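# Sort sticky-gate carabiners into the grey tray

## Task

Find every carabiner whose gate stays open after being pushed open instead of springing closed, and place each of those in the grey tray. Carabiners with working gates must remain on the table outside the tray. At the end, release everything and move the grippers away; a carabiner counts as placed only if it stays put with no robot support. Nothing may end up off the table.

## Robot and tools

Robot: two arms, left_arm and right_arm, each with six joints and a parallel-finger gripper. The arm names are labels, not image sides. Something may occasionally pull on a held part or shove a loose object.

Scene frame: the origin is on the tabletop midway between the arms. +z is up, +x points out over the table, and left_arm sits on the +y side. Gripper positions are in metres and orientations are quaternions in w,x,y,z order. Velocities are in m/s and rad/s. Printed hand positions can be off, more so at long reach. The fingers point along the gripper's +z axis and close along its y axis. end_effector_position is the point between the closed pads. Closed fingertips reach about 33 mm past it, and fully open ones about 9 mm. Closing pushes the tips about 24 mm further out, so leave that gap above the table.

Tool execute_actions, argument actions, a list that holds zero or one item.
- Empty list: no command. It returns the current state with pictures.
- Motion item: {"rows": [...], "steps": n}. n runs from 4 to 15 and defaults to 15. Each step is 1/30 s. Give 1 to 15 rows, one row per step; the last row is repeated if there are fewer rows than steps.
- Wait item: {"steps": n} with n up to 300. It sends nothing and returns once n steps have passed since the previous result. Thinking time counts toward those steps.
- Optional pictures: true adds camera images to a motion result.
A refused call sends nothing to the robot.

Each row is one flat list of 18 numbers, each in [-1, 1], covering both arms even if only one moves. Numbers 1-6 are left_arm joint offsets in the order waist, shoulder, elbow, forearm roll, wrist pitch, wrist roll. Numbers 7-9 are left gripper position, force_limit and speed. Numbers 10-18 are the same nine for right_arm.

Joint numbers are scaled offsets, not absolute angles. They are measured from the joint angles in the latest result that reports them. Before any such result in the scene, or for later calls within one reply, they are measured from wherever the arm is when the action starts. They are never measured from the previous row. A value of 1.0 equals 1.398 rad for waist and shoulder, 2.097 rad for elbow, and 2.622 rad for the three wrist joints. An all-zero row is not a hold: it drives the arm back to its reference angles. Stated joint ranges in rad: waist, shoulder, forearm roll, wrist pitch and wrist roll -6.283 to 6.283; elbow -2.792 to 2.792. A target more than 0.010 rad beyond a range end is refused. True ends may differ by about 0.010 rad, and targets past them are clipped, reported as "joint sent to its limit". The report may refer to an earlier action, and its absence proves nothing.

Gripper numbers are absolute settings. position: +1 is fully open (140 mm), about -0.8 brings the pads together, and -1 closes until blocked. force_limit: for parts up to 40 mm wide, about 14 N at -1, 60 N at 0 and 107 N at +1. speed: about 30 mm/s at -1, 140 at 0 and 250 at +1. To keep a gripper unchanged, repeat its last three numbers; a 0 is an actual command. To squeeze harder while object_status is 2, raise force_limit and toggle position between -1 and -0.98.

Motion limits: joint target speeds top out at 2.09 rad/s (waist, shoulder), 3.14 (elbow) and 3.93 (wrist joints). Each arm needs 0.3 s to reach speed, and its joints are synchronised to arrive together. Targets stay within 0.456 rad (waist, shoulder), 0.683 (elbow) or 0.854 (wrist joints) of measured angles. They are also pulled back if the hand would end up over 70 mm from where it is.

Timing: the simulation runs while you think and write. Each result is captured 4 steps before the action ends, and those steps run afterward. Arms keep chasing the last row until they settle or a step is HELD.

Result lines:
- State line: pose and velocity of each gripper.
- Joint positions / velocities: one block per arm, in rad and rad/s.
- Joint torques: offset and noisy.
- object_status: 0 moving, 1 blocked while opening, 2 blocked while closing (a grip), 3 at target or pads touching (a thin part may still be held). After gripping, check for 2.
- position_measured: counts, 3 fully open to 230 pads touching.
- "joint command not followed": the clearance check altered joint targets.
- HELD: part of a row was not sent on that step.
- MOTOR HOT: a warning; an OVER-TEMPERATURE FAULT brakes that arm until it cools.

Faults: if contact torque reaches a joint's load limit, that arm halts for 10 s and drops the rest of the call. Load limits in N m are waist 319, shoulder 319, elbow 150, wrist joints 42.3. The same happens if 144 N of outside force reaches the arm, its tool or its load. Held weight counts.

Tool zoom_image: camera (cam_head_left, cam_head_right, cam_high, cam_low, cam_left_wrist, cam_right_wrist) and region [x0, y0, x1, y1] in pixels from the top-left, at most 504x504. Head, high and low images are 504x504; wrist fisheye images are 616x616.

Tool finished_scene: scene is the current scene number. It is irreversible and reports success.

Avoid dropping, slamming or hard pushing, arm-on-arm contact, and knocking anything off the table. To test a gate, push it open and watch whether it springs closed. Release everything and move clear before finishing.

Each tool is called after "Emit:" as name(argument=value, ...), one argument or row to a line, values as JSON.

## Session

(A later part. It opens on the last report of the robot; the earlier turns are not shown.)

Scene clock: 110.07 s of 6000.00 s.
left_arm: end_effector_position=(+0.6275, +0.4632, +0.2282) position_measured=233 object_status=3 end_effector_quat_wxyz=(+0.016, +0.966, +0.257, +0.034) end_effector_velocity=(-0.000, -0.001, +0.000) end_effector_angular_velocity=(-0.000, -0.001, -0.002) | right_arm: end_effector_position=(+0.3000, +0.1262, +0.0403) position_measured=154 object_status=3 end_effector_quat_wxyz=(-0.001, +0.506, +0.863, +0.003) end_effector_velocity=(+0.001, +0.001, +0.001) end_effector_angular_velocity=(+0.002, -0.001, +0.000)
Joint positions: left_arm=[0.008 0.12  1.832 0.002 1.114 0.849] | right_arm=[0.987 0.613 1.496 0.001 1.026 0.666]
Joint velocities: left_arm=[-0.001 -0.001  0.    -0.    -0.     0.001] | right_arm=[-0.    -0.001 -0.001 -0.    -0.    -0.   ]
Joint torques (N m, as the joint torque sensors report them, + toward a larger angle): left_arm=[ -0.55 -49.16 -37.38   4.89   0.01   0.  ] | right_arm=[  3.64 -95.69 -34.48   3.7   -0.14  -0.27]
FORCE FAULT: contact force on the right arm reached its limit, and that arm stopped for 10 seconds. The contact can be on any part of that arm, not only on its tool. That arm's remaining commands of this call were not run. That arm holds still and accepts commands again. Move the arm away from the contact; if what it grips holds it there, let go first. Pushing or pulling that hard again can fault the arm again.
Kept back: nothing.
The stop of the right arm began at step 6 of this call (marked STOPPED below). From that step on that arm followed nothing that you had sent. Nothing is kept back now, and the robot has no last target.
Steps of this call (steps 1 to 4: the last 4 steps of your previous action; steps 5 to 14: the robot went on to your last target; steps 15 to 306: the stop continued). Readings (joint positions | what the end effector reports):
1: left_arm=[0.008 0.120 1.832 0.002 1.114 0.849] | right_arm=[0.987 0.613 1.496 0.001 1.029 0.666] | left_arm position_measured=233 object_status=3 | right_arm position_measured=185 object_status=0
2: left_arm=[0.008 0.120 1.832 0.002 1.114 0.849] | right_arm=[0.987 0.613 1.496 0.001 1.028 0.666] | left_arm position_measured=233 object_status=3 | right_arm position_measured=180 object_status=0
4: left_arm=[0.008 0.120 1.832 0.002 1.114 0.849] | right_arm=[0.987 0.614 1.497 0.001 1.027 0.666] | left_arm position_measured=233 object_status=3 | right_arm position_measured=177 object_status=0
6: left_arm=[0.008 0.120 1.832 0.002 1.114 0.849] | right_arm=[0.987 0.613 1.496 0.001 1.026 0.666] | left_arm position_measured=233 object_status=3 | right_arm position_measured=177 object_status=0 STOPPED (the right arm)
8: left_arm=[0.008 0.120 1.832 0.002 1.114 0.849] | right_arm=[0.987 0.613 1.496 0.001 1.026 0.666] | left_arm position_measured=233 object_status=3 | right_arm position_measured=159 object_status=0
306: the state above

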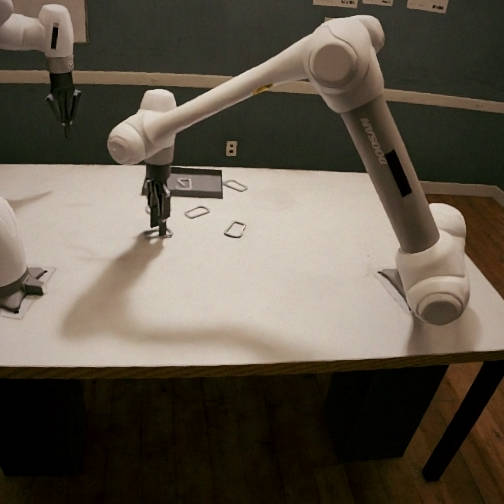

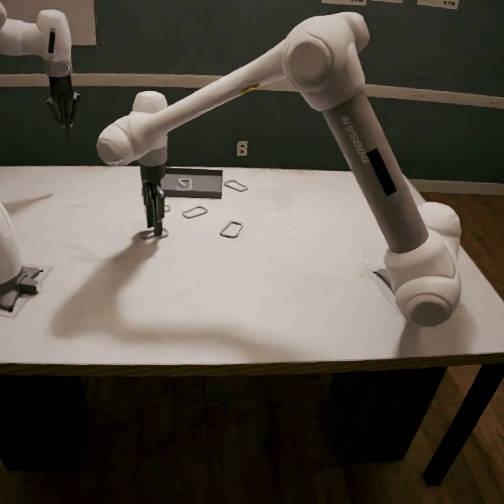

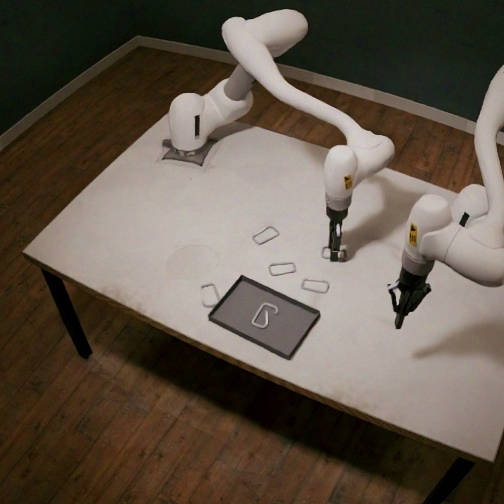

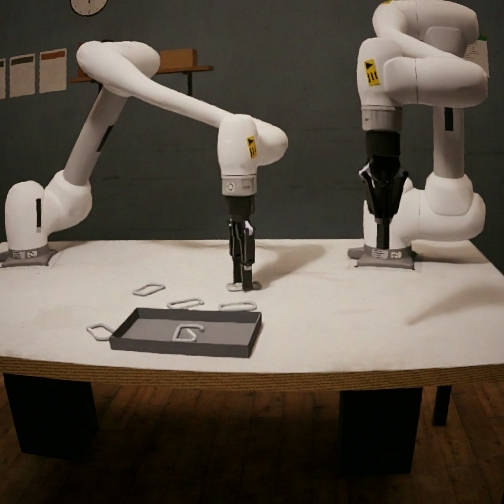

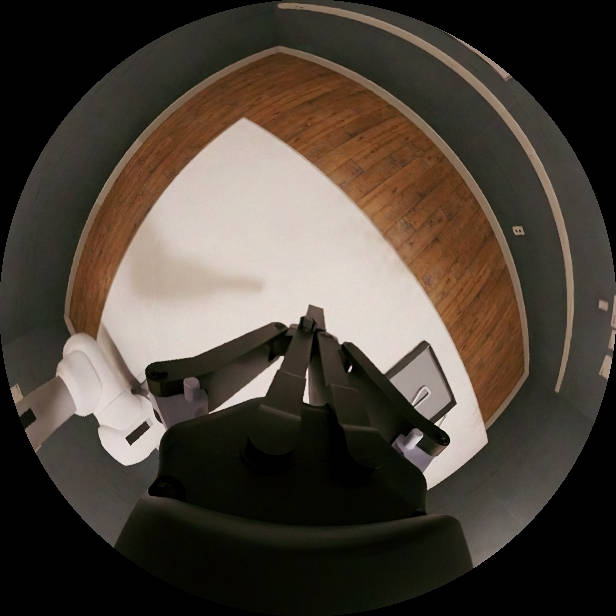

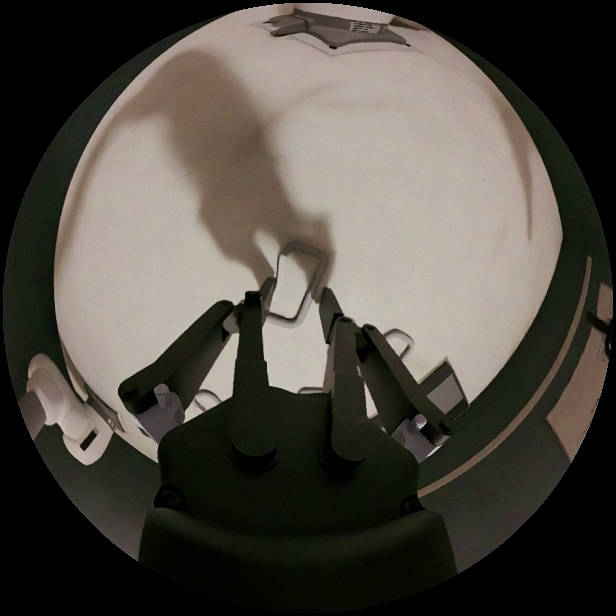

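Emit:
execute_actions(
  actions=[
    {"rows":[[0,0,0,0,0,0,-1,0,0,0,-0.005,-0.0025,0,0.005,0,-0.2,-0.2,0],[0,0,0,0,0,0,-1,0,0,0,-0.012,-0.006,0,0.012,0,-0.2,-0.2,0]],"steps":15},
  ],
  pictures=true,
)

Emit:
zoom_image(
  camera="cam_right_wrist",
  region=[200,200,400,400],
)

Emit:
zoom_image(
  camera="cam_high",
  region=[300,220,370,280],
)

Scene clock: 110.60 s of 6000.00 s.
left_arm: end_effector_position=(+0.6275, +0.4632, +0.2282) position_measured=233 object_status=3 end_effector_quat_wxyz=(+0.016, +0.966, +0.257, +0.034) end_effector_velocity=(+0.000, +0.001, -0.001) end_effector_angular_velocity=(+0.000, +0.001, +0.000) | right_arm: end_effector_position=(+0.2996, +0.1252, +0.0601) position_measured=154 object_status=3 end_effector_quat_wxyz=(-0.001, +0.506, +0.863, +0.002) end_effector_velocity=(-0.000, -0.000, +0.004) end_effector_angular_velocity=(-0.000, -0.000, +0.000)
Joint positions: left_arm=[0.008 0.12  1.832 0.002 1.114 0.849] | right_arm=[0.987 0.597 1.483 0.001 1.057 0.666]
Joint velocities: left_arm=[0.001 0.001 0.    0.    0.    0.001] | right_arm=[ 0.    -0.003 -0.003 -0.     0.006  0.   ]
Joint torques (N m, as the joint torque sensors report them, + toward a larger angle): left_arm=[ -0.67 -49.54 -36.82   4.96   0.01  -0.03] | right_arm=[  3.36 -98.5  -35.05   3.83   0.    -0.29]
Steps of this call (steps 1 to 5: nothing new was sent; steps 6 to 16: the first 11 steps of this action). Readings (joint positions | what the end effector reports):
6: left_arm=[0.008 0.120 1.832 0.002 1.114 0.849] | right_arm=[0.987 0.613 1.496 0.001 1.026 0.666] | left_arm position_measured=233 object_status=3 | right_arm position_measured=154 object_status=3
7: left_arm=[0.008 0.120 1.832 0.002 1.114 0.849] | right_arm=[0.987 0.612 1.495 0.001 1.029 0.666] | left_arm position_measured=233 object_status=3 | right_arm position_measured=154 object_status=3
9: left_arm=[0.008 0.120 1.832 0.002 1.114 0.849] | right_arm=[0.987 0.604 1.489 0.001 1.044 0.666] | left_arm position_measured=233 object_status=3 | right_arm position_measured=154 object_status=3
13: left_arm=[0.008 0.120 1.832 0.002 1.114 0.849] | right_arm=[0.987 0.598 1.484 0.001 1.056 0.666] | left_arm position_measured=233 object_status=3 | right_arm position_measured=154 object_status=3
16: the state above

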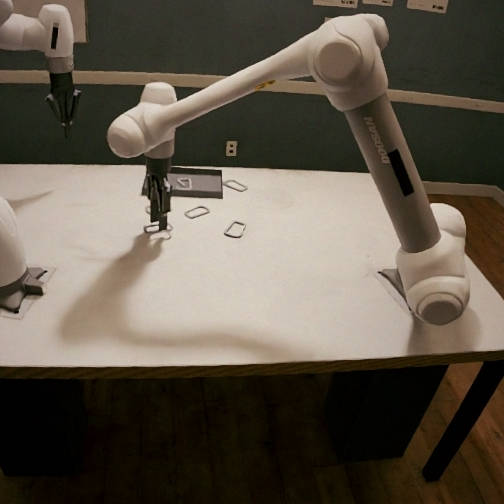

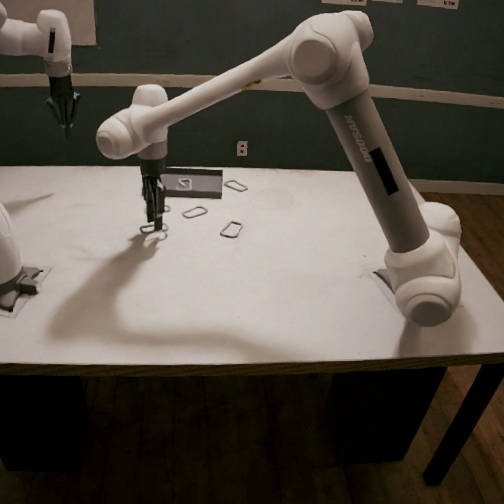

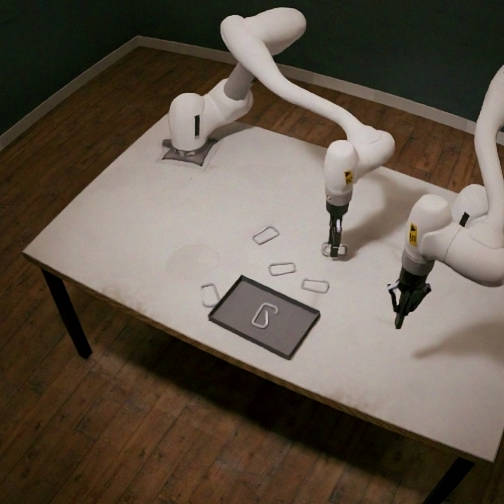

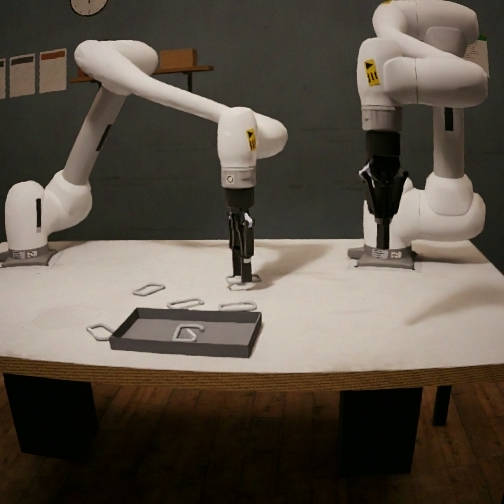

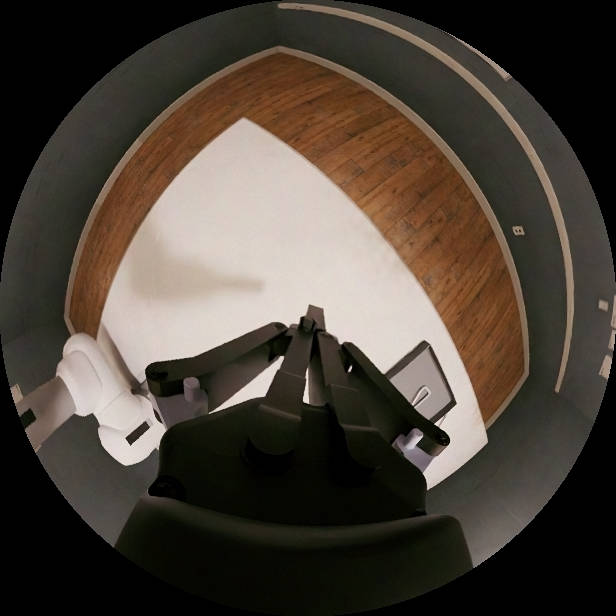

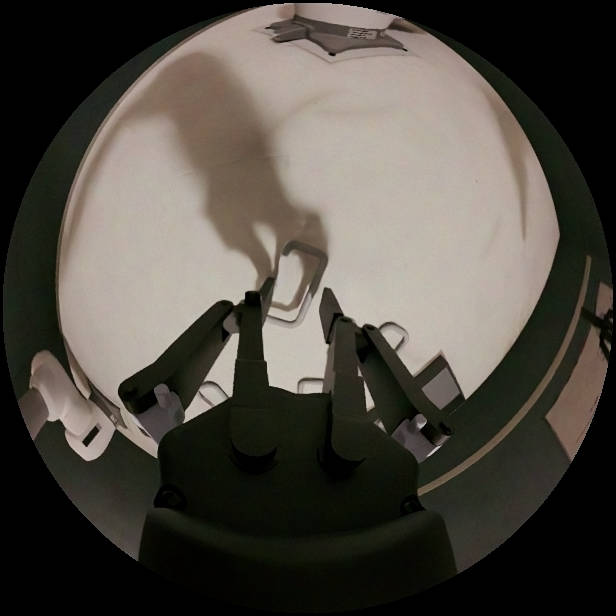

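Region (200, 200, 400, 400) of cam_right_wrist's 616x616 image, scaled by 2.520, with more detail than that image has.

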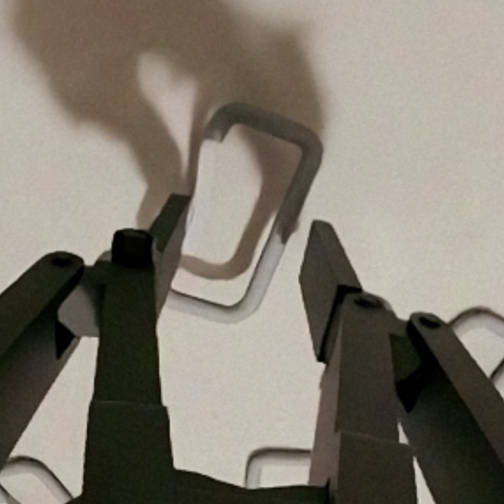

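Region (300, 220, 370, 280) of cam_high's 504x504 image, scaled by 7.200, with more detail than that image has; it fills the top 432 rows of this view, and the rest is white.

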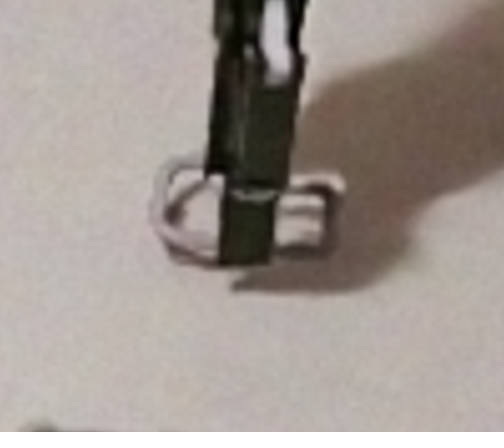

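Emit:
execute_actions(
  actions=[
    {"rows":[[-0.615,0.0515,0.187,0,-0.454,0,-1,0,0,-0.268,-0.167,0.180,0,-0.0534,-0.1575,-0.2,-0.2,0]],"steps":15},
  ],
)

Emit:
execute_actions(
  actions=[
    {"steps":25},
  ],
  pictures=true,
)

Scene clock: 112.27 s of 6000.00 s.
left_arm: end_effector_position=(+0.6321, +0.3550, +0.1600) position_measured=233 object_status=3 end_effector_quat_wxyz=(+0.059, +0.977, +0.177, +0.099) end_effector_velocity=(+0.005, -0.381, -0.158) end_effector_angular_velocity=(-0.218, -0.571, -0.547) | right_arm: end_effector_position=(+0.3782, +0.0182, +0.0630) position_measured=154 object_status=3 end_effector_quat_wxyz=(-0.000, +0.499, +0.866, +0.001) end_effector_velocity=(+0.215, -0.367, +0.003) end_effector_angular_velocity=(-0.004, +0.001, +0.043)
Joint positions: left_arm=[-0.154  0.143  1.958  0.002  0.81   0.849] | right_arm=[0.84  0.505 1.632 0.001 1.003 0.503]
Joint velocities: left_arm=[-0.548  0.065  0.348 -0.    -1.024 -0.002] | right_arm=[-0.484 -0.301  0.485  0.    -0.18  -0.528]
Joint torques (N m, as the joint torque sensors report them, + toward a larger angle): left_arm=[ -0.45 -51.6  -35.83   4.68  -0.73   0.06] | right_arm=[  5.23 -88.09 -35.     3.92  -0.01  -0.32]
Steps of this call (steps 1 to 4: the last 4 steps of your previous action; steps 5 to 15: the robot went on to your last target; steps 16 to 39: nothing new was sent; steps 40 to 50: the first 11 steps of this action). Readings (joint positions | what the end effector reports):
40: left_arm=[0.008 0.120 1.833 0.002 1.114 0.849] | right_arm=[0.987 0.596 1.483 0.001 1.058 0.666] | left_arm position_measured=233 object_status=3 | right_arm position_measured=154 object_status=3
41: left_arm=[0.004 0.120 1.836 0.002 1.108 0.849] | right_arm=[0.984 0.594 1.487 0.001 1.057 0.662] | left_arm position_measured=233 object_status=3 | right_arm position_measured=154 object_status=3
43: left_arm=[-0.025 0.125 1.861 0.002 1.052 0.849] | right_arm=[0.956 0.577 1.516 0.001 1.046 0.630] | left_arm position_measured=233 object_status=3 | right_arm position_measured=154 object_status=3
47: left_arm=[-0.099 0.136 1.920 0.002 0.913 0.849] | right_arm=[0.889 0.535 1.583 0.001 1.021 0.557] | left_arm position_measured=233 object_status=3 | right_arm position_measured=154 object_status=3
50: the state above

Scene clock: 113.10 s of 6000.00 s.
left_arm: end_effector_position=(+0.5180, +0.0423, +0.1116) position_measured=233 object_status=3 end_effector_quat_wxyz=(+0.223, +0.947, -0.057, +0.226) end_effector_velocity=(-0.260, -0.316, -0.012) end_effector_angular_velocity=(-0.297, -0.265, -0.566) | right_arm: end_effector_position=(+0.4465, -0.1602, +0.0596) position_measured=154 object_status=3 end_effector_quat_wxyz=(-0.000, +0.489, +0.872, +0.000) end_effector_velocity=(+0.000, -0.000, -0.000) end_effector_angular_velocity=(-0.000, +0.000, -0.000)
Joint positions: left_arm=[-0.632  0.179  2.153  0.002  0.165  0.849] | right_arm=[0.613 0.363 1.861 0.001 0.917 0.253]
Joint velocities: left_arm=[-0.566  0.034  0.184  0.    -0.616 -0.   ] | right_arm=[-0.001  0.     0.    -0.     0.    -0.001]
Joint torques (N m, as the joint torque sensors report them, + toward a larger angle): left_arm=[ -0.79 -50.36 -28.16   3.96  -1.34   0.04] | right_arm=[  2.5  -69.4  -31.49   3.45  -0.27  -0.24]
Kept back: nothing.
Steps of this call (steps 1 to 4: the last 4 steps of your previous action; steps 5 to 25: the robot went on to your last target). Readings (joint positions | what the end effector reports):
1: left_arm=[-0.173 0.145 1.969 0.002 0.775 0.849] | right_arm=[0.824 0.495 1.648 0.001 0.997 0.485] | left_arm position_measured=233 object_status=3 | right_arm position_measured=154 object_status=3
2: left_arm=[-0.192 0.147 1.980 0.002 0.740 0.849] | right_arm=[0.807 0.484 1.665 0.001 0.990 0.467] | left_arm position_measured=233 object_status=3 | right_arm position_measured=154 object_status=3
4: left_arm=[-0.229 0.151 2.001 0.002 0.671 0.849] | right_arm=[0.774 0.464 1.698 0.001 0.978 0.431] | left_arm position_measured=233 object_status=3 | right_arm position_measured=154 object_status=3
8: left_arm=[-0.305 0.158 2.038 0.002 0.547 0.849] | right_arm=[0.707 0.422 1.766 0.001 0.953 0.357] | left_arm position_measured=233 object_status=3 | right_arm position_measured=154 object_status=3
25: the state above

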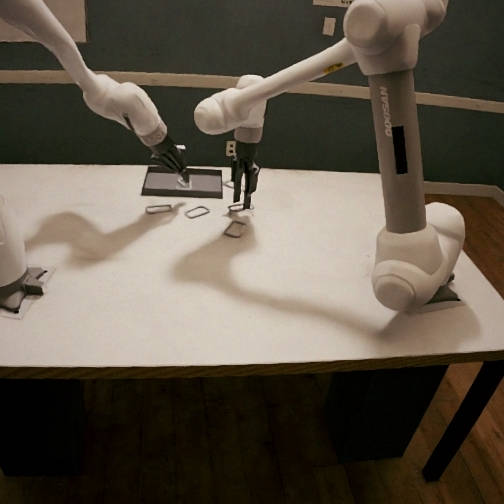

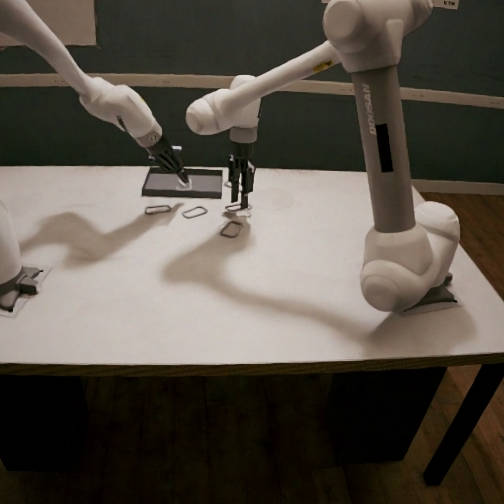

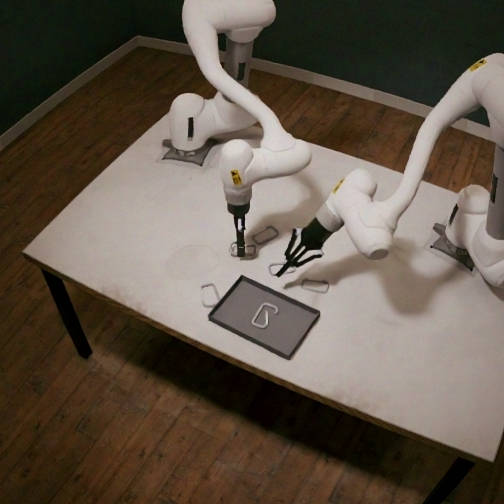

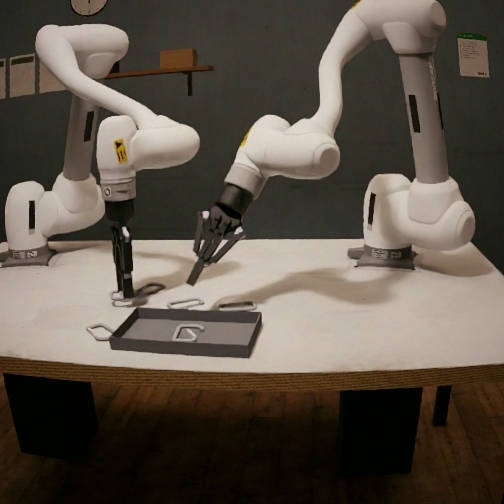

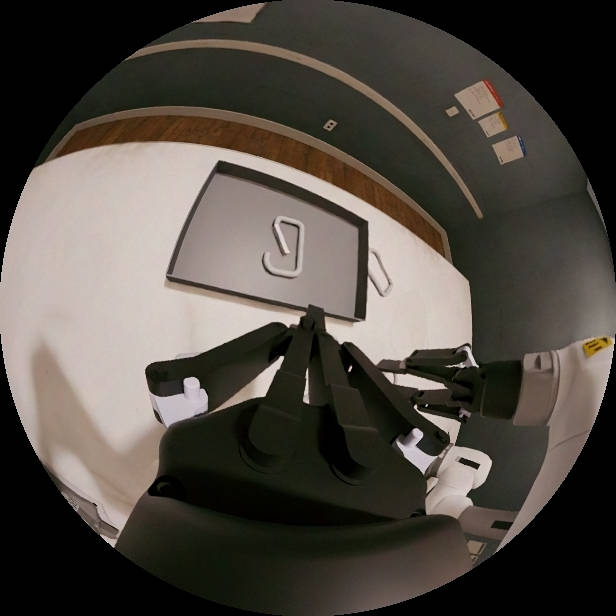

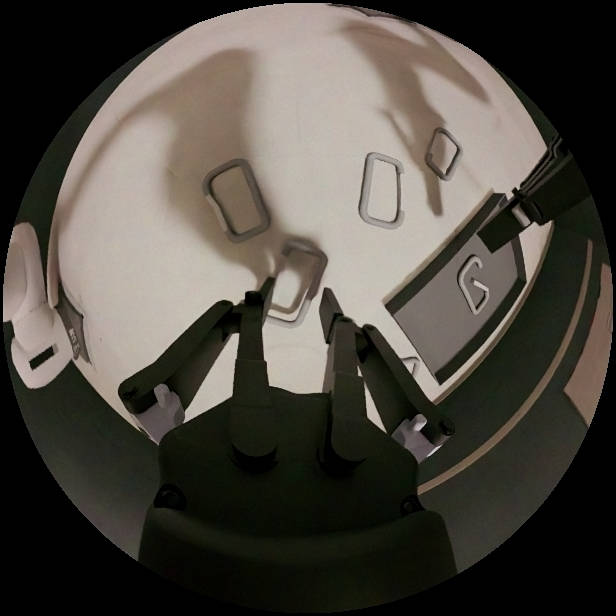

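Emit:
execute_actions(
  actions=[
    {"steps":15},
  ],
  pictures=true,
)

Scene clock: 113.60 s of 6000.00 s.
left_arm: end_effector_position=(+0.4015, -0.0656, +0.1112) position_measured=233 object_status=3 end_effector_quat_wxyz=(+0.302, +0.908, -0.155, +0.245) end_effector_velocity=(-0.014, -0.010, +0.001) end_effector_angular_velocity=(-0.017, -0.008, -0.022) | right_arm: end_effector_position=(+0.4465, -0.1603, +0.0596) position_measured=154 object_status=3 end_effector_quat_wxyz=(-0.000, +0.489, +0.872, +0.000) end_effector_velocity=(+0.000, -0.000, -0.000) end_effector_angular_velocity=(-0.001, -0.001, +0.001)
Joint positions: left_arm=[-0.85   0.192  2.224  0.002 -0.074  0.849] | right_arm=[0.613 0.363 1.861 0.001 0.917 0.253]
Joint velocities: left_arm=[-0.023  0.     0.008 -0.    -0.027 -0.002] | right_arm=[-0.     0.001 -0.    -0.001 -0.    -0.001]
Joint torques (N m, as the joint torque sensors report them, + toward a larger angle): left_arm=[  2.94 -48.71 -28.21   3.73  -1.59   0.08] | right_arm=[  2.81 -71.54 -31.27   3.32  -0.28  -0.36]
Kept back: nothing.
Steps of this call (steps 1 to 15: the robot went on to your last target). Readings (joint positions | what the end effector reports):
1: left_arm=[-0.651 0.180 2.159 0.002 0.144 0.849] | right_arm=[0.613 0.363 1.861 0.001 0.917 0.253] | left_arm position_measured=233 object_status=3 | right_arm position_measured=154 object_status=3
2: left_arm=[-0.670 0.181 2.165 0.002 0.123 0.849] | right_arm=[0.613 0.363 1.861 0.001 0.917 0.253] | left_arm position_measured=233 object_status=3 | right_arm position_measured=154 object_status=3
4: left_arm=[-0.708 0.183 2.178 0.002 0.081 0.849] | right_arm=[0.613 0.363 1.861 0.001 0.917 0.253] | left_arm position_measured=233 object_status=3 | right_arm position_measured=154 object_status=3
8: left_arm=[-0.784 0.188 2.202 0.002 -0.002 0.849] | right_arm=[0.613 0.363 1.861 0.001 0.917 0.253] | left_arm position_measured=233 object_status=3 | right_arm position_measured=154 object_status=3
15: the state above

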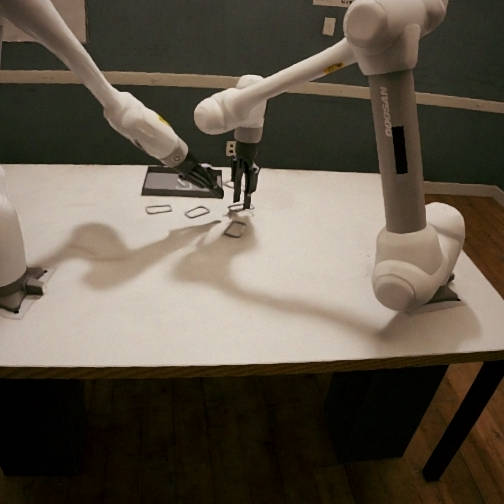

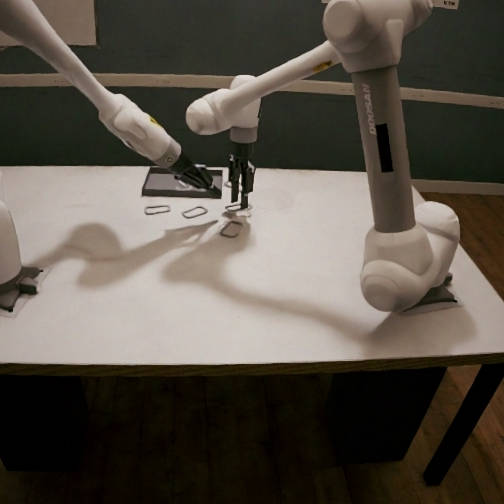

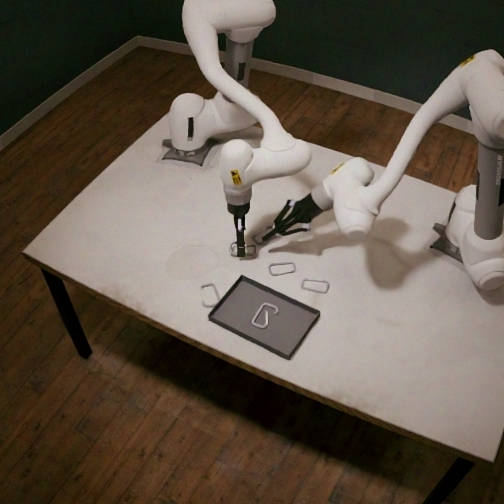

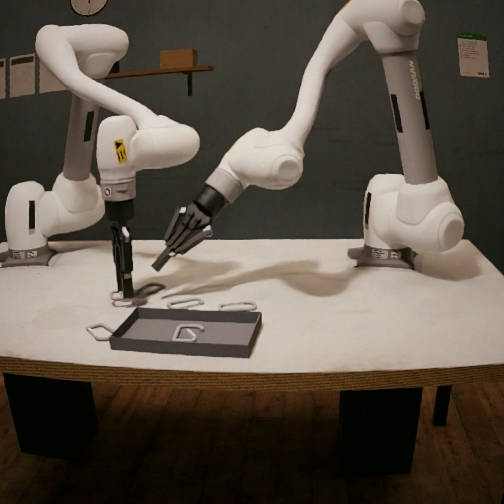

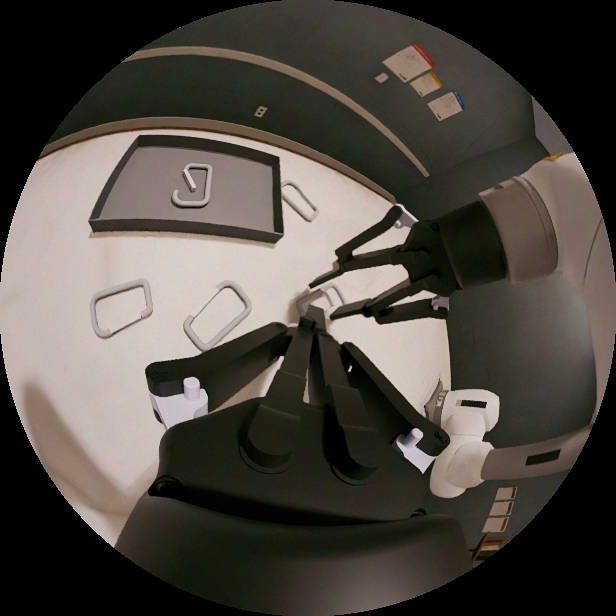

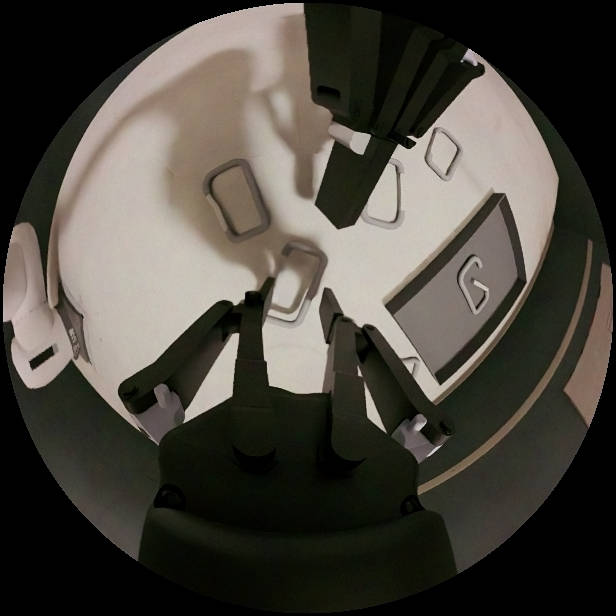

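Emit:
execute_actions(
  actions=[
    {"rows":[[-0.003,0.0594,-0.028,0,-0.010,0,-1,0,0,0,0,0,0,0,0,-0.2,-0.2,0]],"steps":15},
  ],
)

Emit:
execute_actions(
  actions=[
    {"steps":6},
  ],
  pictures=true,
)

Emit:
zoom_image(
  camera="cam_right_wrist",
  region=[200,150,450,400],
)

Emit:
zoom_image(
  camera="cam_low",
  region=[90,220,220,320],
)

Scene clock: 114.40 s of 6000.00 s.
left_arm: end_effector_position=(+0.4183, -0.1020, +0.0911) position_measured=233 object_status=3 end_effector_quat_wxyz=(+0.304, +0.907, -0.157, +0.245) end_effector_velocity=(+0.003, -0.005, -0.002) end_effector_angular_velocity=(-0.003, +0.001, +0.003) | right_arm: end_effector_position=(+0.4466, -0.1603, +0.0596) position_measured=154 object_status=3 end_effector_quat_wxyz=(-0.000, +0.489, +0.872, +0.000) end_effector_velocity=(+0.000, -0.000, +0.000) end_effector_angular_velocity=(+0.000, -0.000, -0.001)
Joint positions: left_arm=[-0.854  0.274  2.166  0.002 -0.1    0.849] | right_arm=[0.612 0.363 1.861 0.001 0.917 0.253]
Joint velocities: left_arm=[ 0.     0.01  -0.009  0.    -0.003 -0.004] | right_arm=[-0. -0. -0. -0.  0.  0.]
Joint torques (N m, as the joint torque sensors report them, + toward a larger angle): left_arm=[  0.68 -55.23 -27.05   3.61  -1.53   0.1 ] | right_arm=[  1.99 -71.11 -31.7    3.74   0.09  -0.26]
Steps of this call (steps 1 to 13: the robot went on to your last target; steps 14 to 24: the first 11 steps of this action). Readings (joint positions | what the end effector reports):
14: left_arm=[-0.852 0.192 2.225 0.002 -0.076 0.849] | right_arm=[0.612 0.363 1.861 0.001 0.917 0.253] | left_arm position_measured=233 object_status=3 | right_arm position_measured=154 object_status=3
15: left_arm=[-0.852 0.196 2.222 0.002 -0.077 0.849] | right_arm=[0.612 0.363 1.861 0.001 0.917 0.253] | left_arm position_measured=233 object_status=3 | right_arm position_measured=154 object_status=3
17: left_arm=[-0.853 0.225 2.201 0.002 -0.086 0.849] | right_arm=[0.612 0.363 1.861 0.001 0.917 0.253] | left_arm position_measured=233 object_status=3 | right_arm position_measured=154 object_status=3
21: left_arm=[-0.854 0.272 2.168 0.002 -0.099 0.849] | right_arm=[0.612 0.363 1.861 0.001 0.917 0.253] | left_arm position_measured=233 object_status=3 | right_arm position_measured=154 object_status=3
24: the state above

Scene clock: 114.60 s of 6000.00 s.
left_arm: end_effector_position=(+0.4185, -0.1023, +0.0909) position_measured=233 object_status=3 end_effector_quat_wxyz=(+0.304, +0.907, -0.157, +0.245) end_effector_velocity=(-0.001, -0.001, +0.000) end_effector_angular_velocity=(+0.000, -0.001, -0.002) | right_arm: end_effector_position=(+0.4466, -0.1603, +0.0596) position_measured=154 object_status=3 end_effector_quat_wxyz=(-0.000, +0.489, +0.872, +0.000) end_effector_velocity=(-0.000, -0.000, -0.001) end_effector_angular_velocity=(-0.001, +0.001, -0.000)
Joint positions: left_arm=[-0.854  0.275  2.165  0.002 -0.1    0.849] | right_arm=[0.612 0.363 1.861 0.001 0.917 0.253]
Joint velocities: left_arm=[-0.001  0.    -0.001 -0.    -0.     0.002] | right_arm=[ 0.     0.001  0.    -0.    -0.     0.001]
Joint torques (N m, as the joint torque sensors report them, + toward a larger angle): left_arm=[  0.2  -53.56 -27.38   3.62  -1.59   0.03] | right_arm=[  2.71 -69.22 -32.41   3.68   0.08  -0.28]
Kept back: nothing.
Steps of this call (steps 1 to 4: the last 4 steps of your previous action; steps 5 to 6: the robot went on to your last target). Readings (joint positions | what the end effector reports):
1: left_arm=[-0.854 0.274 2.166 0.002 -0.100 0.849] | right_arm=[0.612 0.363 1.861 0.001 0.917 0.253] | left_arm position_measured=233 object_status=3 | right_arm position_measured=154 object_status=3
2: left_arm=[-0.854 0.275 2.166 0.002 -0.100 0.849] | right_arm=[0.612 0.363 1.861 0.001 0.917 0.253] | left_arm position_measured=233 object_status=3 | right_arm position_measured=154 object_status=3
4: left_arm=[-0.854 0.275 2.165 0.002 -0.100 0.849] | right_arm=[0.612 0.363 1.861 0.001 0.917 0.253] | left_arm position_measured=233 object_status=3 | right_arm position_measured=154 object_status=3
6: the state above

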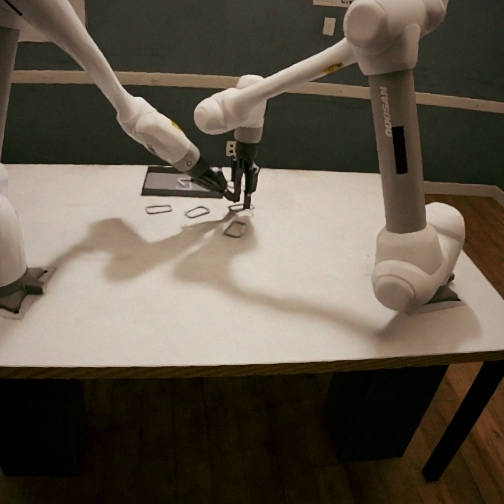

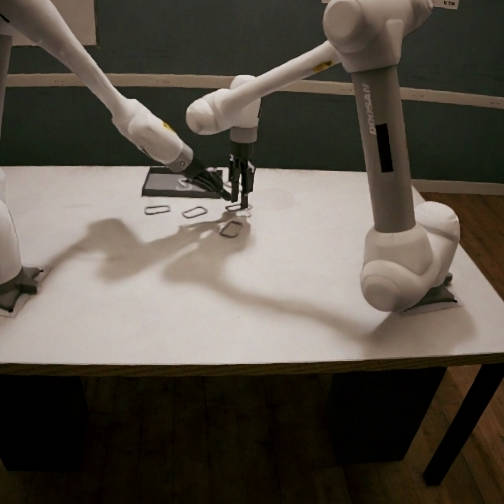

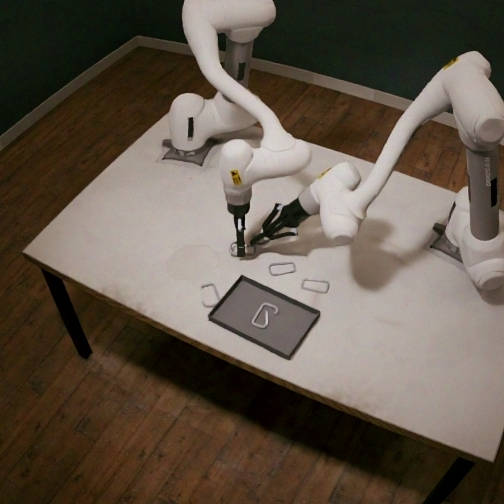

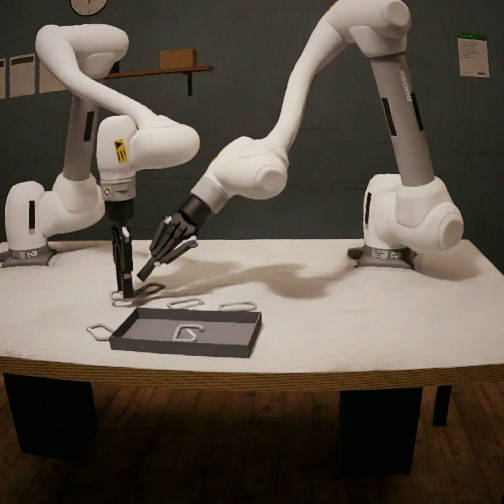

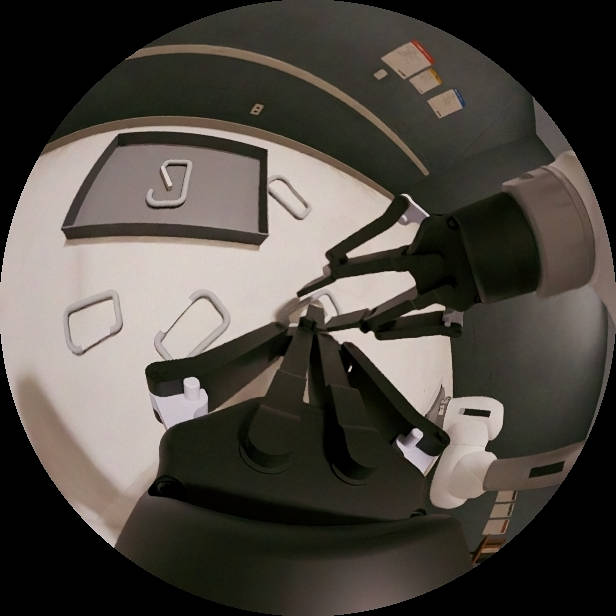

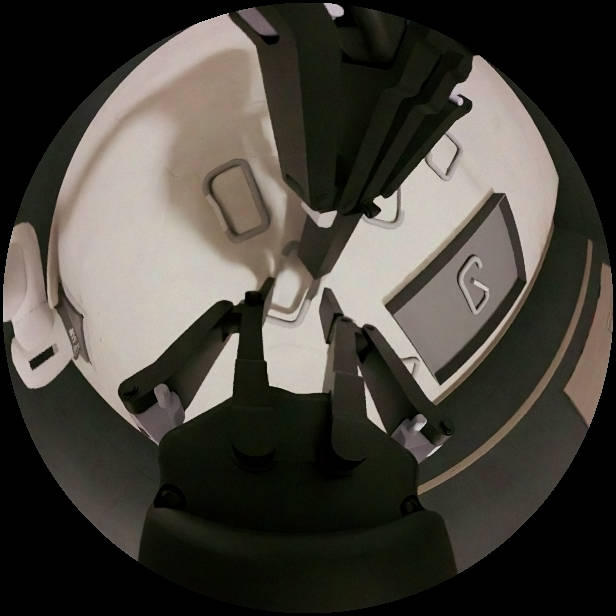

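Region (200, 150, 450, 400) of cam_right_wrist's 616x616 image, scaled by 2.016, with more detail than that image has.

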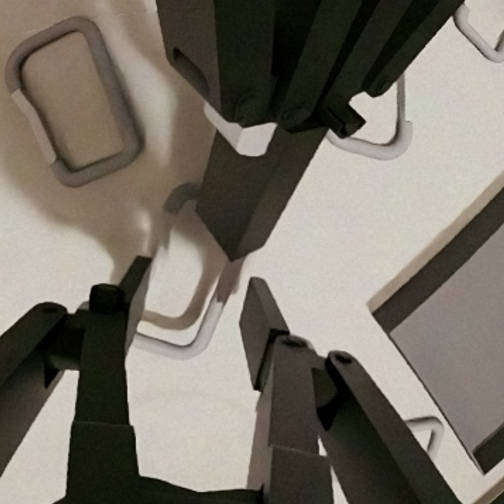

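Region (90, 220, 220, 320) of cam_low's 504x504 image, scaled by 3.877, with more detail than that image has; it fills the top 388 rows of this view, and the rest is white.

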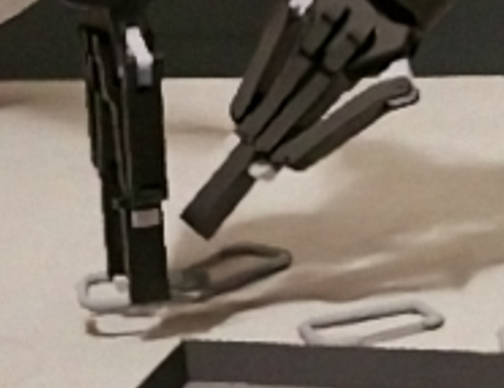

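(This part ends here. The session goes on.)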